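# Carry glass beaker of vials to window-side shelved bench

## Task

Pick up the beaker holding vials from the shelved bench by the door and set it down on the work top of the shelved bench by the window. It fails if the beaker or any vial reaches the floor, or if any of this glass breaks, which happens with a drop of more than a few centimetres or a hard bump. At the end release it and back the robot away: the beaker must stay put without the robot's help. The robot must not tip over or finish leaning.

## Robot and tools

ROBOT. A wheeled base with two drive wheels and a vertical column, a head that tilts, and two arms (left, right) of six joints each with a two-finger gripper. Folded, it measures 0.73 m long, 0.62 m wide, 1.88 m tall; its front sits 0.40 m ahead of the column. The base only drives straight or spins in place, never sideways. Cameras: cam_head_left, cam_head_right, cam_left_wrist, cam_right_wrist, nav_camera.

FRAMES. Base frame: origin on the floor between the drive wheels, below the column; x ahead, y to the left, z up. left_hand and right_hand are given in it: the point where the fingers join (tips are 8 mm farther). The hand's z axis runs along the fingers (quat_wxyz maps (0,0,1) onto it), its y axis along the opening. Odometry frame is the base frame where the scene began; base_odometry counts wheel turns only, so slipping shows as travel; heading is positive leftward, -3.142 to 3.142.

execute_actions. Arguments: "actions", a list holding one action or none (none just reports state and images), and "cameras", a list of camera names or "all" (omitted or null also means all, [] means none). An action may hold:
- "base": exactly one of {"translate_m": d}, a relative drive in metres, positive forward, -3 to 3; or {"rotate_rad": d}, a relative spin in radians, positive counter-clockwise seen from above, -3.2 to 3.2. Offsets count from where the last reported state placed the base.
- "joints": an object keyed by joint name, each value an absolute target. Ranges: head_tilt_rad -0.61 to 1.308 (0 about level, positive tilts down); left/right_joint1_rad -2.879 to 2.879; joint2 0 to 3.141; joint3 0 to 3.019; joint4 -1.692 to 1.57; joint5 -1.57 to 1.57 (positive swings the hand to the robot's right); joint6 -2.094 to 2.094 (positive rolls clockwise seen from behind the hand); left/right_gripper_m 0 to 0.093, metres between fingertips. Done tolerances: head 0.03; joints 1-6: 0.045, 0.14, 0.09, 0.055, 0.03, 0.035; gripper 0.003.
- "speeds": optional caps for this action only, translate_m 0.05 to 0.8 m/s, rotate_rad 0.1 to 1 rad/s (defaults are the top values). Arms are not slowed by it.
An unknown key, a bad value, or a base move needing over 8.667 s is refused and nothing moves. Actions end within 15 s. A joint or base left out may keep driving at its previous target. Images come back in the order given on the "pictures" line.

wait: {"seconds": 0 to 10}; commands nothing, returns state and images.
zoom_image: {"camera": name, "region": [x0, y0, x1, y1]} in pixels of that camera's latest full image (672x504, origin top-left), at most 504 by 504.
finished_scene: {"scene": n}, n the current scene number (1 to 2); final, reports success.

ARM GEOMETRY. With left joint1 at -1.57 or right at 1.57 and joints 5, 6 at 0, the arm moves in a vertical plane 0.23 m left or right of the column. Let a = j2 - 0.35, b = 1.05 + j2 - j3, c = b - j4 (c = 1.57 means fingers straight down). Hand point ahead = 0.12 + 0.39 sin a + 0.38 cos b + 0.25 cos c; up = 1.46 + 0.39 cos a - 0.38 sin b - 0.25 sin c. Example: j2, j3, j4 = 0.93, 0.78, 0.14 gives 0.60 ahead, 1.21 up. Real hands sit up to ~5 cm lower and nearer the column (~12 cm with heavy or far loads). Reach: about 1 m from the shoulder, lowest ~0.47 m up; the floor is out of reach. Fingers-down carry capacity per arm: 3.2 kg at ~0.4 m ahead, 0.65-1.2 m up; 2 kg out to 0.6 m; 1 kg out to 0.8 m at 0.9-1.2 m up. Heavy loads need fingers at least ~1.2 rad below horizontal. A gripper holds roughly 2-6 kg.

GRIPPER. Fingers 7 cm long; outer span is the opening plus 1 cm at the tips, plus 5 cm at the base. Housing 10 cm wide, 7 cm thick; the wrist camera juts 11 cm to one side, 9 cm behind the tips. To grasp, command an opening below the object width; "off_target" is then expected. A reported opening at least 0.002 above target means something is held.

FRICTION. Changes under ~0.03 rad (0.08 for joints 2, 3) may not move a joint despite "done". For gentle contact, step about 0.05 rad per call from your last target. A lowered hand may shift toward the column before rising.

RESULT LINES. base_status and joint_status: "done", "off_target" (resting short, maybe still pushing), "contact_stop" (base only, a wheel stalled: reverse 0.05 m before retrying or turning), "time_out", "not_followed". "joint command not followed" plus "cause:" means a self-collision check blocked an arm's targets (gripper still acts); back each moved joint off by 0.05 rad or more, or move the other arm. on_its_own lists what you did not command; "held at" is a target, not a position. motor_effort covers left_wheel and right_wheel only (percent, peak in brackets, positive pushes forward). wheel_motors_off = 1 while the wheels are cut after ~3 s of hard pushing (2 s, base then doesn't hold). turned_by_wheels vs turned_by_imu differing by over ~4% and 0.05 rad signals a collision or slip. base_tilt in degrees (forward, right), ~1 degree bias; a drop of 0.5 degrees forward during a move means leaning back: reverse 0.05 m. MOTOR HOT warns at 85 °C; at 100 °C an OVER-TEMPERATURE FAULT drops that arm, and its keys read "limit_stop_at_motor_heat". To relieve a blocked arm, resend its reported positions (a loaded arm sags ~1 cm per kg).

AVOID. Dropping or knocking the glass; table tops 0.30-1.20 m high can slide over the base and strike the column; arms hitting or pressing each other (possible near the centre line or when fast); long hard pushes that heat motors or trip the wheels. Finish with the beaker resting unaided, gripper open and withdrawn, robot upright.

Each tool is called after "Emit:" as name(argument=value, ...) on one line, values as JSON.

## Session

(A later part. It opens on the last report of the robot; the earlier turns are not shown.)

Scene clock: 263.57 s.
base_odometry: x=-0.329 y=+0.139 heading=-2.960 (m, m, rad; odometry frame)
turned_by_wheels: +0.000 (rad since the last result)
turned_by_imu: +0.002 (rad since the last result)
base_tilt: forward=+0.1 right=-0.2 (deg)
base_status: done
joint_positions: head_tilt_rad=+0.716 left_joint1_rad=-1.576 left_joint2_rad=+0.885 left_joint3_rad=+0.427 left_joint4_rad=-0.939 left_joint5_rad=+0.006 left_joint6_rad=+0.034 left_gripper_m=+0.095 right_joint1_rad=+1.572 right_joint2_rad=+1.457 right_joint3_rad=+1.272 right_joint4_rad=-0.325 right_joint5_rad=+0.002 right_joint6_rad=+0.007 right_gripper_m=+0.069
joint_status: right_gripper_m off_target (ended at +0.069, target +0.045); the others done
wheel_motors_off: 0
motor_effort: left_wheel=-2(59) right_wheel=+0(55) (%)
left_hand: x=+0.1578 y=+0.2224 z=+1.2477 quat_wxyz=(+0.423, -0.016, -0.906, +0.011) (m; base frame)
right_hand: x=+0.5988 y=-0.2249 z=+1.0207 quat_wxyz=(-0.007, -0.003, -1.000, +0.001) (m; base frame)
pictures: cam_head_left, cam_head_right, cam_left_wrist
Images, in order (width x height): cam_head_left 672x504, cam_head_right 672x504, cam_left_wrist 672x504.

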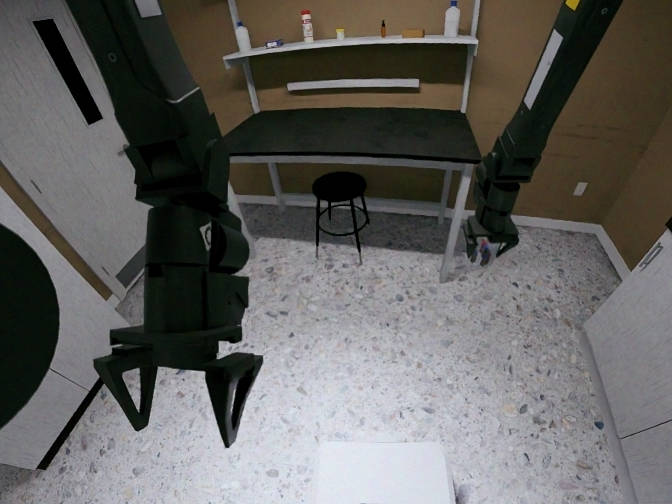

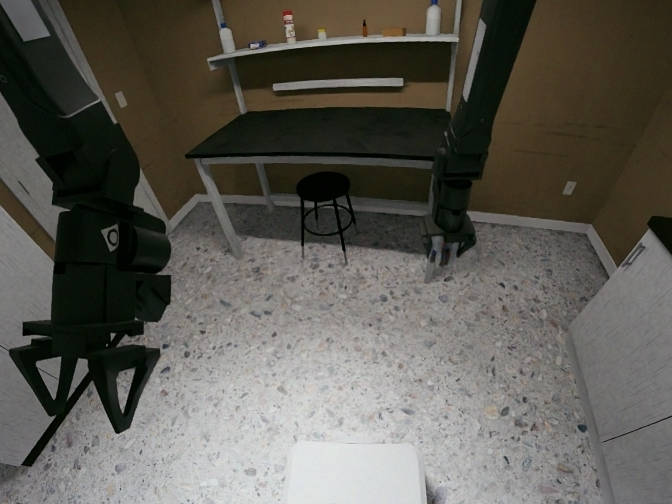

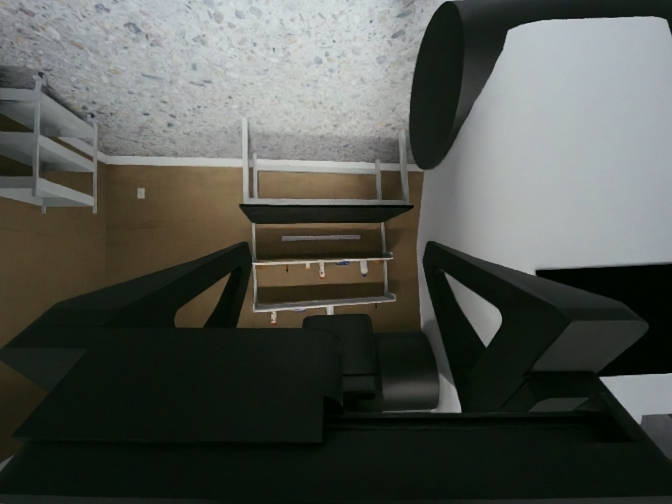

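Emit:
execute_actions(actions=[{"base":{"rotate_rad":3.0},"speeds":{"rotate_rad":0.7},"joints":{"head_tilt_rad":0.5,"right_gripper_m":0.045}}], cameras=["cam_head_left","cam_right_wrist","nav_camera"])

Scene clock: 276.87 s.
base_odometry: x=-0.329 y=+0.139 heading=+0.039 (m, m, rad; odometry frame)
turned_by_wheels: +3.000 (rad since the last result)
turned_by_imu: +2.982 (rad since the last result)
base_tilt: forward=+0.2 right=-0.3 (deg)
base_status: done
joint_positions: head_tilt_rad=+0.518 left_joint1_rad=-1.576 left_joint2_rad=+0.885 left_joint3_rad=+0.427 left_joint4_rad=-0.939 left_joint5_rad=+0.006 left_joint6_rad=+0.034 left_gripper_m=+0.095 right_joint1_rad=+1.570 right_joint2_rad=+1.457 right_joint3_rad=+1.272 right_joint4_rad=-0.325 right_joint5_rad=+0.002 right_joint6_rad=+0.007 right_gripper_m=+0.069
joint_status: right_gripper_m off_target (ended at +0.069, target +0.045); the others done
wheel_motors_off: 0
motor_effort: left_wheel=+0(38) right_wheel=+2(53) (%)
left_hand: x=+0.1578 y=+0.2224 z=+1.2477 quat_wxyz=(+0.423, -0.016, -0.906, +0.011) (m; base frame)
right_hand: x=+0.5988 y=-0.2264 z=+1.0207 quat_wxyz=(-0.007, -0.004, -1.000, +0.002) (m; base frame)
pictures: cam_head_left, cam_right_wrist, nav_camera
Images, in order (width x height): cam_head_left 672x504, cam_right_wrist 672x504, nav_camera 672x504.

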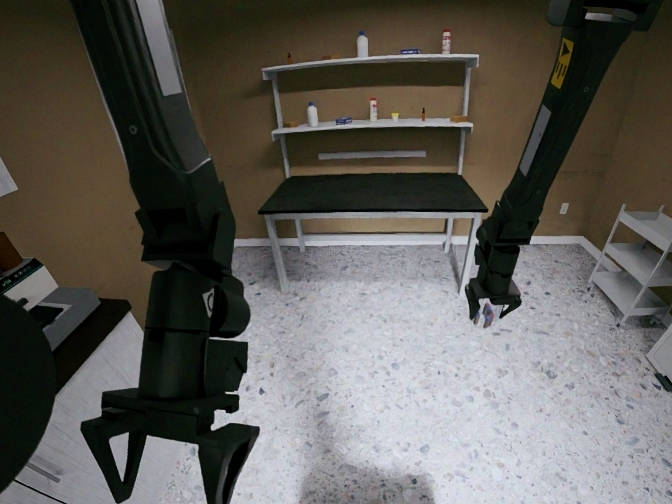

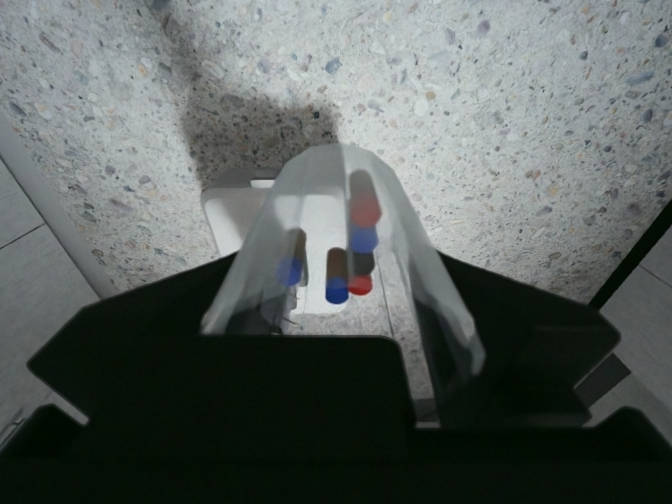

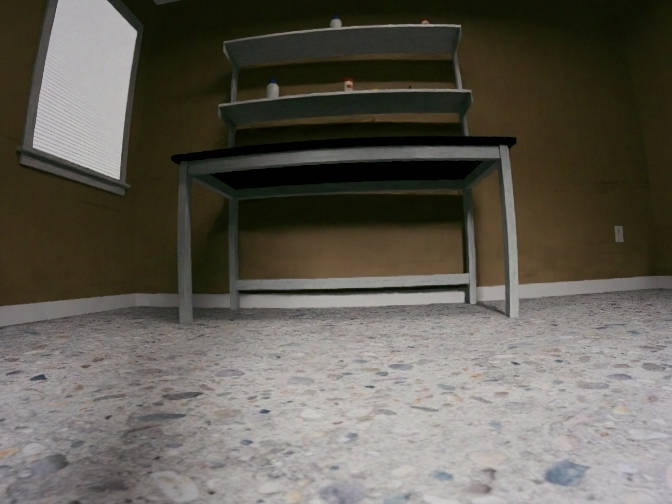

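Emit:
execute_actions(actions=[{"base":{"translate_m":1.33},"speeds":{"translate_m":0.6},"joints":{"head_tilt_rad":0.85,"right_gripper_m":0.045}}], cameras=["cam_head_left","cam_right_wrist","nav_camera"])

Scene clock: 300.77 s.
base_odometry: x=+1.000 y=+0.191 heading=+0.040 (m, m, rad; odometry frame)
turned_by_wheels: +0.000 (rad since the last result)
turned_by_imu: -0.006 (rad since the last result)
base_tilt: forward=+0.3 right=-0.3 (deg)
base_status: done
joint_positions: head_tilt_rad=+0.852 left_joint1_rad=-1.576 left_joint2_rad=+0.885 left_joint3_rad=+0.428 left_joint4_rad=-0.939 left_joint5_rad=+0.006 left_joint6_rad=+0.034 left_gripper_m=+0.095 right_joint1_rad=+1.570 right_joint2_rad=+1.458 right_joint3_rad=+1.272 right_joint4_rad=-0.325 right_joint5_rad=+0.002 right_joint6_rad=+0.007 right_gripper_m=+0.069
joint_status: right_gripper_m off_target (ended at +0.069, target +0.045); the others done
wheel_motors_off: 0
motor_effort: left_wheel=+0(44) right_wheel=+0(63) (%)
left_hand: x=+0.1586 y=+0.2224 z=+1.2474 quat_wxyz=(+0.422, -0.016, -0.906, +0.011) (m; base frame)
right_hand: x=+0.5982 y=-0.2264 z=+1.0203 quat_wxyz=(-0.006, -0.004, -1.000, +0.002) (m; base frame)
pictures: cam_head_left, cam_right_wrist, nav_camera
Images, in order (width x height): cam_head_left 672x504, cam_right_wrist 672x504, nav_camera 672x504.

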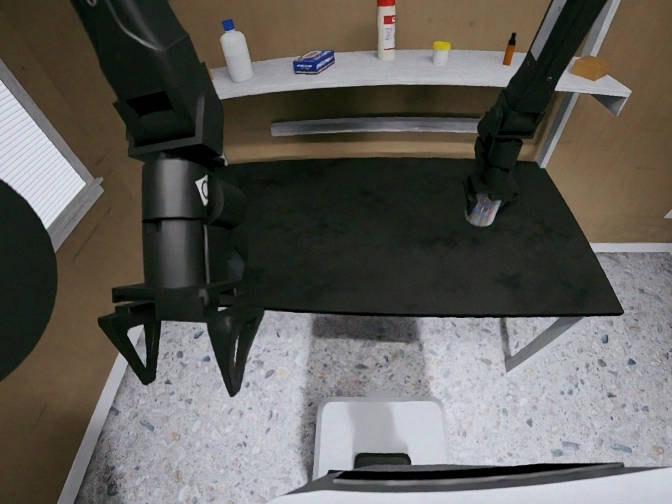

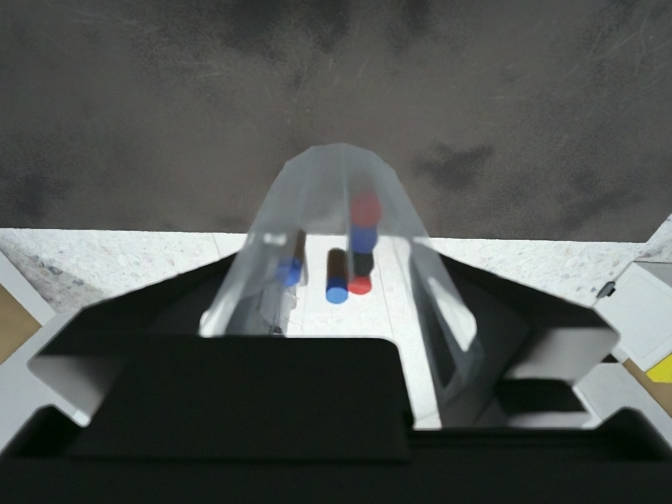

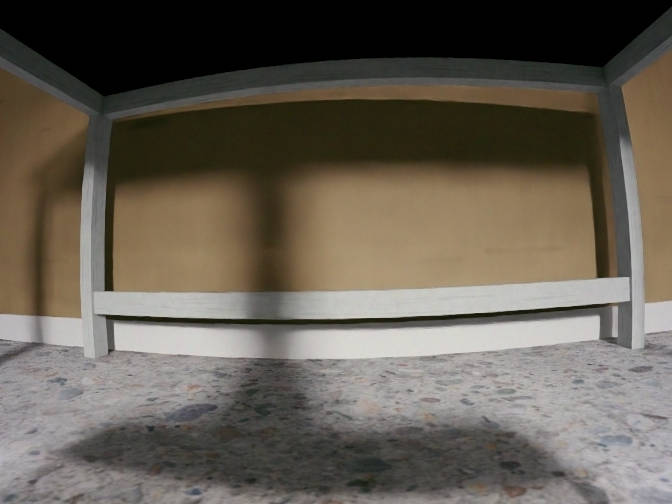

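Emit:
execute_actions(actions=[{"base":{"translate_m":0.1},"speeds":{"translate_m":0.3},"joints":{"right_joint2_rad":1.75,"right_joint3_rad":1.46,"right_joint4_rad":-0.225,"right_gripper_m":0.045}}], cameras=[])

Emit:
execute_actions(actions=[{"joints":{"right_joint2_rad":1.866,"right_joint3_rad":1.559,"right_joint4_rad":-0.205,"right_gripper_m":0.045}}], cameras=["cam_head_left","cam_head_right","cam_right_wrist"])

Scene clock: 323.70 s.
base_odometry: x=+1.100 y=+0.195 heading=+0.040 (m, m, rad; odometry frame)
turned_by_wheels: +0.000 (rad since the last result)
turned_by_imu: -0.002 (rad since the last result)
base_tilt: forward=+0.1 right=-0.2 (deg)
base_status: done
joint_positions: head_tilt_rad=+0.852 left_joint1_rad=-1.576 left_joint2_rad=+0.885 left_joint3_rad=+0.431 left_joint4_rad=-0.939 left_joint5_rad=+0.006 left_joint6_rad=+0.034 left_gripper_m=+0.095 right_joint1_rad=+1.570 right_joint2_rad=+1.770 right_joint3_rad=+1.455 right_joint4_rad=-0.233 right_joint5_rad=+0.002 right_joint6_rad=+0.007 right_gripper_m=+0.069
joint_status: right_gripper_m off_target (ended at +0.069, target +0.045); the others done
wheel_motors_off: 0
motor_effort: left_wheel=+0(31) right_wheel=+1(41) (%)
left_hand: x=+0.1599 y=+0.2224 z=+1.2470 quat_wxyz=(+0.421, -0.016, -0.907, +0.011) (m; base frame)
right_hand: x=+0.5772 y=-0.2264 z=+0.8929 quat_wxyz=(+0.013, -0.004, -1.000, +0.002) (m; base frame)
pictures: none
No camera images: the call's "cameras" was empty. Leave "cameras" out to get every camera's image.

Scene clock: 324.57 s.
base_odometry: x=+1.100 y=+0.195 heading=+0.040 (m, m, rad; odometry frame)
turned_by_wheels: +0.000 (rad since the last result)
turned_by_imu: +0.000 (rad since the last result)
base_tilt: forward=+0.2 right=-0.3 (deg)
base_status: not commanded
joint_positions: head_tilt_rad=+0.852 left_joint1_rad=-1.576 left_joint2_rad=+0.885 left_joint3_rad=+0.431 left_joint4_rad=-0.939 left_joint5_rad=+0.006 left_joint6_rad=+0.034 left_gripper_m=+0.095 right_joint1_rad=+1.570 right_joint2_rad=+1.867 right_joint3_rad=+1.555 right_joint4_rad=-0.215 right_joint5_rad=+0.002 right_joint6_rad=+0.007 right_gripper_m=+0.069
joint_status: right_gripper_m off_target (ended at +0.069, target +0.045); the others done
wheel_motors_off: 0
motor_effort: left_wheel=+0(0) right_wheel=+0(0) (%)
left_hand: x=+0.1599 y=+0.2224 z=+1.2470 quat_wxyz=(+0.421, -0.016, -0.907, +0.011) (m; base frame)
right_hand: x=+0.5877 y=-0.2265 z=+0.8562 quat_wxyz=(+0.001, -0.004, -1.000, +0.002) (m; base frame)
pictures: cam_head_left, cam_head_right, cam_right_wrist
Images, in order (width x height): cam_head_left 672x504, cam_head_right 672x504, cam_right_wrist 672x504.

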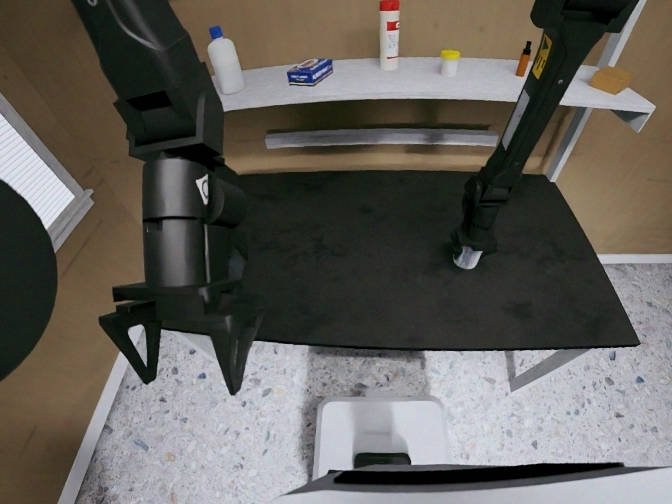

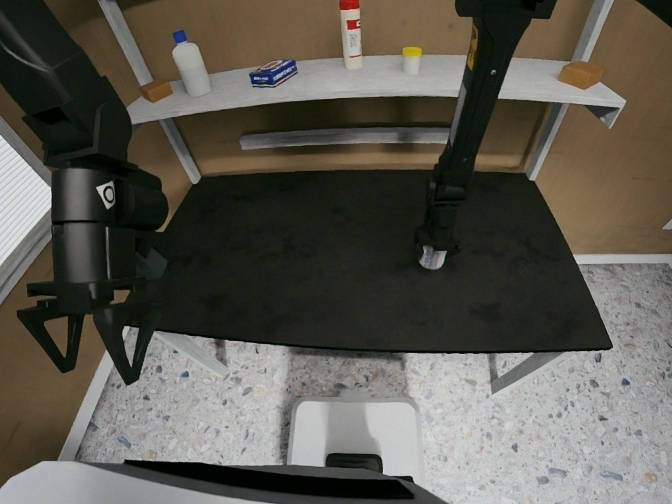

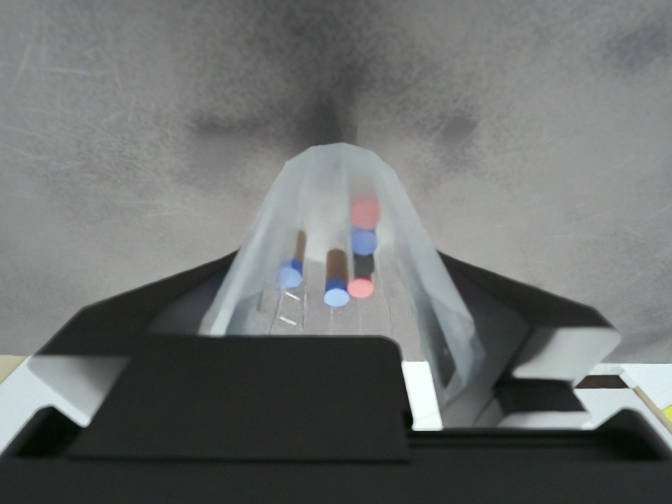

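Emit:
execute_actions(actions=[{"joints":{"right_joint2_rad":1.94,"right_joint3_rad":1.633,"right_gripper_m":0.045}}], cameras=["cam_right_wrist"])

Emit:
execute_actions(actions=[{"joints":{"right_joint2_rad":1.98,"right_joint3_rad":1.675,"right_gripper_m":0.045}}], cameras=["cam_head_left","cam_right_wrist"])

Scene clock: 344.63 s.
base_odometry: x=+1.100 y=+0.195 heading=+0.040 (m, m, rad; odometry frame)
turned_by_wheels: +0.000 (rad since the last result)
turned_by_imu: -0.001 (rad since the last result)
base_tilt: forward=+0.2 right=-0.2 (deg)
base_status: not commanded
joint_positions: head_tilt_rad=+0.852 left_joint1_rad=-1.576 left_joint2_rad=+0.885 left_joint3_rad=+0.431 left_joint4_rad=-0.939 left_joint5_rad=+0.006 left_joint6_rad=+0.034 left_gripper_m=+0.095 right_joint1_rad=+1.570 right_joint2_rad=+1.938 right_joint3_rad=+1.630 right_joint4_rad=-0.215 right_joint5_rad=+0.002 right_joint6_rad=+0.007 right_gripper_m=+0.069
joint_status: right_gripper_m off_target (ended at +0.069, target +0.045); the others done
wheel_motors_off: 0
motor_effort: left_wheel=+0(1) right_wheel=+0(0) (%)
left_hand: x=+0.1599 y=+0.2224 z=+1.2470 quat_wxyz=(+0.421, -0.016, -0.907, +0.011) (m; base frame)
right_hand: x=+0.5900 y=-0.2265 z=+0.8289 quat_wxyz=(+0.000, -0.004, -1.000, +0.002) (m; base frame)
pictures: cam_right_wrist
Images, in order (width x height): cam_right_wrist 672x504.

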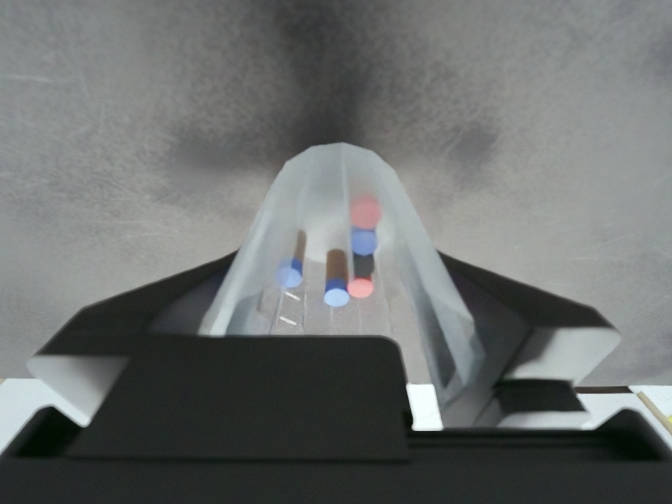

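Scene clock: 345.30 s.
base_odometry: x=+1.100 y=+0.195 heading=+0.040 (m, m, rad; odometry frame)
turned_by_wheels: +0.000 (rad since the last result)
turned_by_imu: +0.000 (rad since the last result)
base_tilt: forward=+0.4 right=-0.3 (deg)
base_status: not commanded
joint_positions: head_tilt_rad=+0.852 left_joint1_rad=-1.576 left_joint2_rad=+0.885 left_joint3_rad=+0.431 left_joint4_rad=-0.939 left_joint5_rad=+0.006 left_joint6_rad=+0.034 left_gripper_m=+0.095 right_joint1_rad=+1.570 right_joint2_rad=+1.973 right_joint3_rad=+1.668 right_joint4_rad=-0.215 right_joint5_rad=+0.002 right_joint6_rad=+0.007 right_gripper_m=+0.069
joint_status: right_gripper_m off_target (ended at +0.069, target +0.045); the others done
wheel_motors_off: 0
motor_effort: left_wheel=+0(1) right_wheel=+0(1) (%)
left_hand: x=+0.1599 y=+0.2224 z=+1.2470 quat_wxyz=(+0.421, -0.016, -0.907, +0.011) (m; base frame)
right_hand: x=+0.5916 y=-0.2265 z=+0.8157 quat_wxyz=(-0.002, -0.004, -1.000, +0.002) (m; base frame)
pictures: cam_head_left, cam_right_wrist
Images, in order (width x height): cam_head_left 672x504, cam_right_wrist 672x504.

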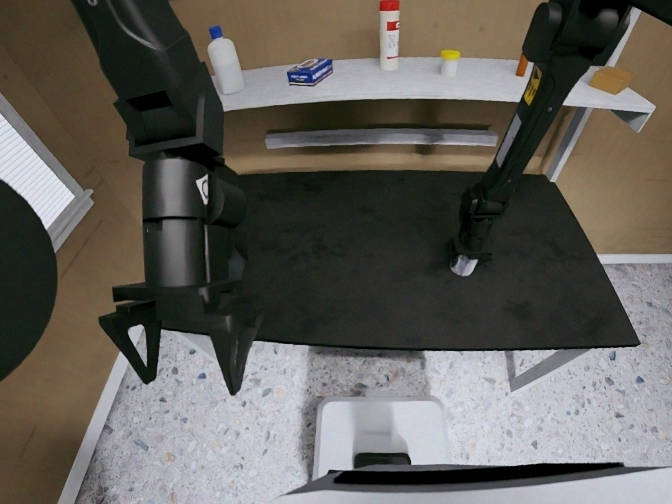

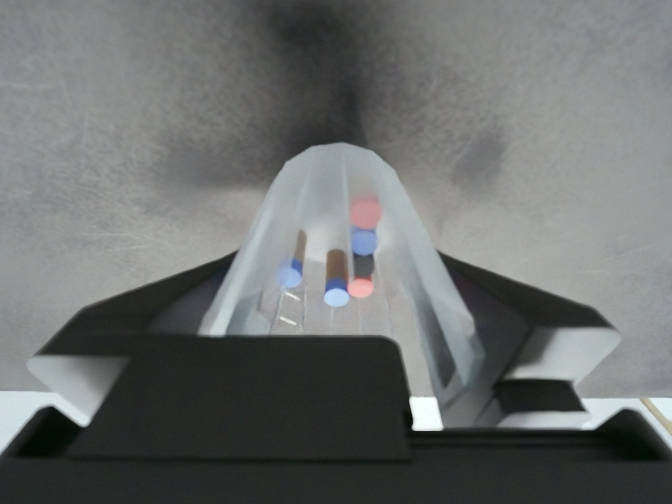

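Emit:
execute_actions(actions=[{"joints":{"right_joint2_rad":2.02,"right_joint3_rad":1.717,"right_gripper_m":0.045}}], cameras=["cam_right_wrist"])

Emit:
execute_actions(actions=[{"joints":{"right_joint2_rad":2.05,"right_joint3_rad":1.75,"right_gripper_m":0.045}}], cameras=["cam_right_wrist"])

Scene clock: 360.00 s.
base_odometry: x=+1.100 y=+0.195 heading=+0.040 (m, m, rad; odometry frame)
turned_by_wheels: +0.000 (rad since the last result)
turned_by_imu: -0.001 (rad since the last result)
base_tilt: forward=+0.2 right=-0.2 (deg)
base_status: not commanded
joint_positions: head_tilt_rad=+0.852 left_joint1_rad=-1.576 left_joint2_rad=+0.885 left_joint3_rad=+0.431 left_joint4_rad=-0.939 left_joint5_rad=+0.006 left_joint6_rad=+0.034 left_gripper_m=+0.095 right_joint1_rad=+1.570 right_joint2_rad=+2.014 right_joint3_rad=+1.711 right_joint4_rad=-0.215 right_joint5_rad=+0.002 right_joint6_rad=+0.007 right_gripper_m=+0.069
joint_status: right_gripper_m off_target (ended at +0.069, target +0.045); the others done
wheel_motors_off: 0
motor_effort: left_wheel=+0(1) right_wheel=+0(0) (%)
left_hand: x=+0.1599 y=+0.2224 z=+1.2470 quat_wxyz=(+0.421, -0.016, -0.907, +0.011) (m; base frame)
right_hand: x=+0.5918 y=-0.2265 z=+0.8002 quat_wxyz=(-0.003, -0.004, -1.000, +0.002) (m; base frame)
pictures: cam_right_wrist
Images, in order (width x height): cam_right_wrist 672x504.

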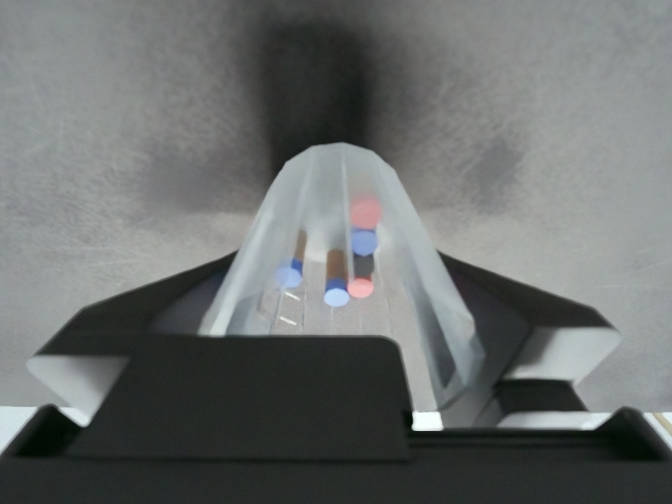

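Scene clock: 360.53 s.
base_odometry: x=+1.100 y=+0.195 heading=+0.040 (m, m, rad; odometry frame)
turned_by_wheels: +0.000 (rad since the last result)
turned_by_imu: +0.000 (rad since the last result)
base_tilt: forward=+0.2 right=-0.2 (deg)
base_status: not commanded
joint_positions: head_tilt_rad=+0.852 left_joint1_rad=-1.576 left_joint2_rad=+0.885 left_joint3_rad=+0.431 left_joint4_rad=-0.939 left_joint5_rad=+0.006 left_joint6_rad=+0.034 left_gripper_m=+0.095 right_joint1_rad=+1.570 right_joint2_rad=+2.034 right_joint3_rad=+1.740 right_joint4_rad=-0.215 right_joint5_rad=+0.002 right_joint6_rad=+0.007 right_gripper_m=+0.069
joint_status: right_gripper_m off_target (ended at +0.069, target +0.045); the others done
wheel_motors_off: 0
motor_effort: left_wheel=+0(1) right_wheel=+0(0) (%)
left_hand: x=+0.1599 y=+0.2224 z=+1.2470 quat_wxyz=(+0.421, -0.016, -0.907, +0.011) (m; base frame)
right_hand: x=+0.5969 y=-0.2265 z=+0.7936 quat_wxyz=(-0.008, -0.004, -1.000, +0.002) (m; base frame)
pictures: cam_right_wrist
Images, in order (width x height): cam_right_wrist 672x504.

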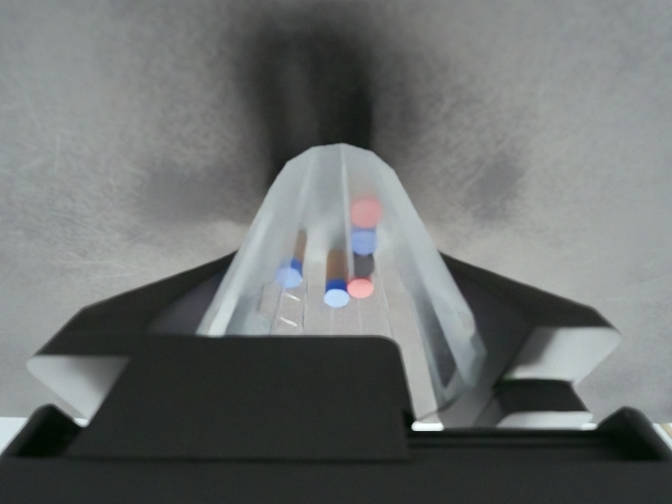

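Emit:
execute_actions(actions=[{"joints":{"right_gripper_m":0.093}}], cameras=["cam_right_wrist"])

Emit:
execute_actions(actions=[{"joints":{"right_joint2_rad":1.8,"right_joint3_rad":1.5}}], cameras=["cam_right_wrist"])

Scene clock: 368.53 s.
base_odometry: x=+1.100 y=+0.195 heading=+0.040 (m, m, rad; odometry frame)
turned_by_wheels: +0.000 (rad since the last result)
turned_by_imu: -0.001 (rad since the last result)
base_tilt: forward=+0.2 right=-0.3 (deg)
base_status: not commanded
joint_positions: head_tilt_rad=+0.852 left_joint1_rad=-1.576 left_joint2_rad=+0.885 left_joint3_rad=+0.431 left_joint4_rad=-0.939 left_joint5_rad=+0.006 left_joint6_rad=+0.034 left_gripper_m=+0.095 right_joint1_rad=+1.570 right_joint2_rad=+2.034 right_joint3_rad=+1.741 right_joint4_rad=-0.215 right_joint5_rad=+0.002 right_joint6_rad=+0.007 right_gripper_m=+0.093
joint_status: all done
wheel_motors_off: 0
motor_effort: left_wheel=+1(2) right_wheel=+0(0) (%)
left_hand: x=+0.1599 y=+0.2224 z=+1.2470 quat_wxyz=(+0.421, -0.016, -0.907, +0.011) (m; base frame)
right_hand: x=+0.5969 y=-0.2265 z=+0.7935 quat_wxyz=(-0.008, -0.004, -1.000, +0.002) (m; base frame)
pictures: cam_right_wrist
Images, in order (width x height): cam_right_wrist 672x504.

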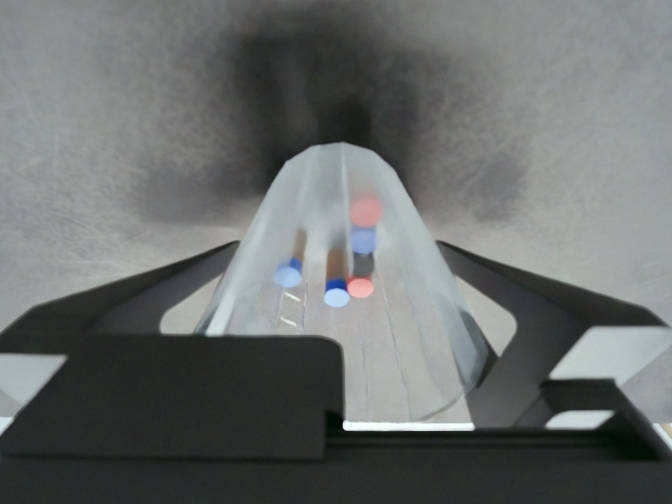

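Scene clock: 369.67 s.
base_odometry: x=+1.100 y=+0.195 heading=+0.040 (m, m, rad; odometry frame)
turned_by_wheels: +0.000 (rad since the last result)
turned_by_imu: +0.000 (rad since the last result)
base_tilt: forward=+0.3 right=-0.3 (deg)
base_status: not commanded
joint_positions: head_tilt_rad=+0.852 left_joint1_rad=-1.576 left_joint2_rad=+0.885 left_joint3_rad=+0.431 left_joint4_rad=-0.939 left_joint5_rad=+0.006 left_joint6_rad=+0.034 left_gripper_m=+0.095 right_joint1_rad=+1.570 right_joint2_rad=+1.783 right_joint3_rad=+1.500 right_joint4_rad=-0.215 right_joint5_rad=+0.002 right_joint6_rad=+0.007 right_gripper_m=+0.093
joint_status: all done
wheel_motors_off: 0
motor_effort: left_wheel=+3(0) right_wheel=-1(0) (%)
left_hand: x=+0.1599 y=+0.2224 z=+1.2470 quat_wxyz=(+0.421, -0.016, -0.907, +0.011) (m; base frame)
right_hand: x=+0.6024 y=-0.2265 z=+0.8908 quat_wxyz=(-0.013, -0.004, -1.000, +0.002) (m; base frame)
pictures: cam_right_wrist
Images, in order (width x height): cam_right_wrist 672x504.

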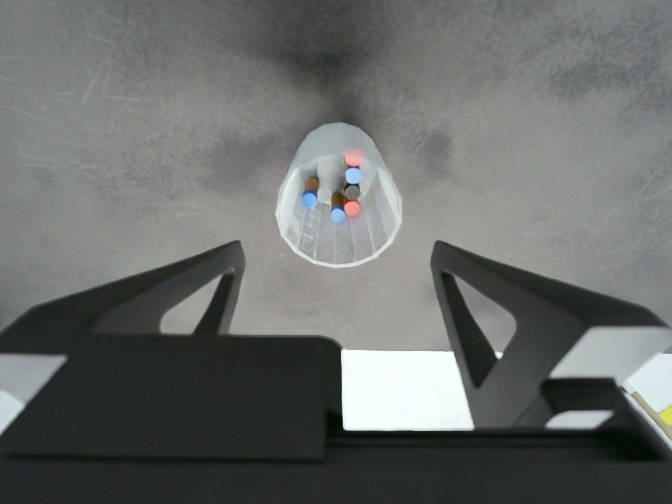

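Emit:
execute_actions(actions=[{"base":{"translate_m":-0.6},"joints":{"right_joint2_rad":1.3,"right_joint3_rad":1.1,"right_joint4_rad":-0.4}}], cameras=["cam_head_left"])

Emit:
finished_scene(scene=1)

Scene clock: 379.07 s.
base_odometry: x=+0.500 y=+0.171 heading=+0.040 (m, m, rad; odometry frame)
turned_by_wheels: +0.000 (rad since the last result)
turned_by_imu: +0.000 (rad since the last result)
base_tilt: forward=+0.1 right=-0.3 (deg)
base_status: done
joint_positions: head_tilt_rad=+0.853 left_joint1_rad=-1.576 left_joint2_rad=+0.884 left_joint3_rad=+0.427 left_joint4_rad=-0.939 left_joint5_rad=+0.006 left_joint6_rad=+0.034 left_gripper_m=+0.095 right_joint1_rad=+1.570 right_joint2_rad=+1.289 right_joint3_rad=+1.092 right_joint4_rad=-0.392 right_joint5_rad=+0.002 right_joint6_rad=+0.007 right_gripper_m=+0.093
joint_status: all done
wheel_motors_off: 0
motor_effort: left_wheel=-1(32) right_wheel=-1(40) (%)
left_hand: x=+0.1581 y=+0.2224 z=+1.2477 quat_wxyz=(+0.422, -0.016, -0.906, +0.011) (m; base frame)
right_hand: x=+0.5420 y=-0.2263 z=+1.0753 quat_wxyz=(+0.032, -0.004, -0.999, +0.002) (m; base frame)
pictures: cam_head_left
Images, in order (width x height): cam_head_left 672x504.

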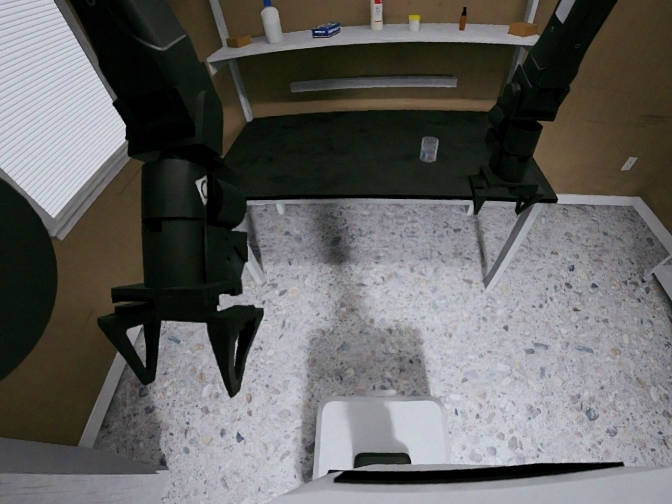

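The scene is finished: the task was done.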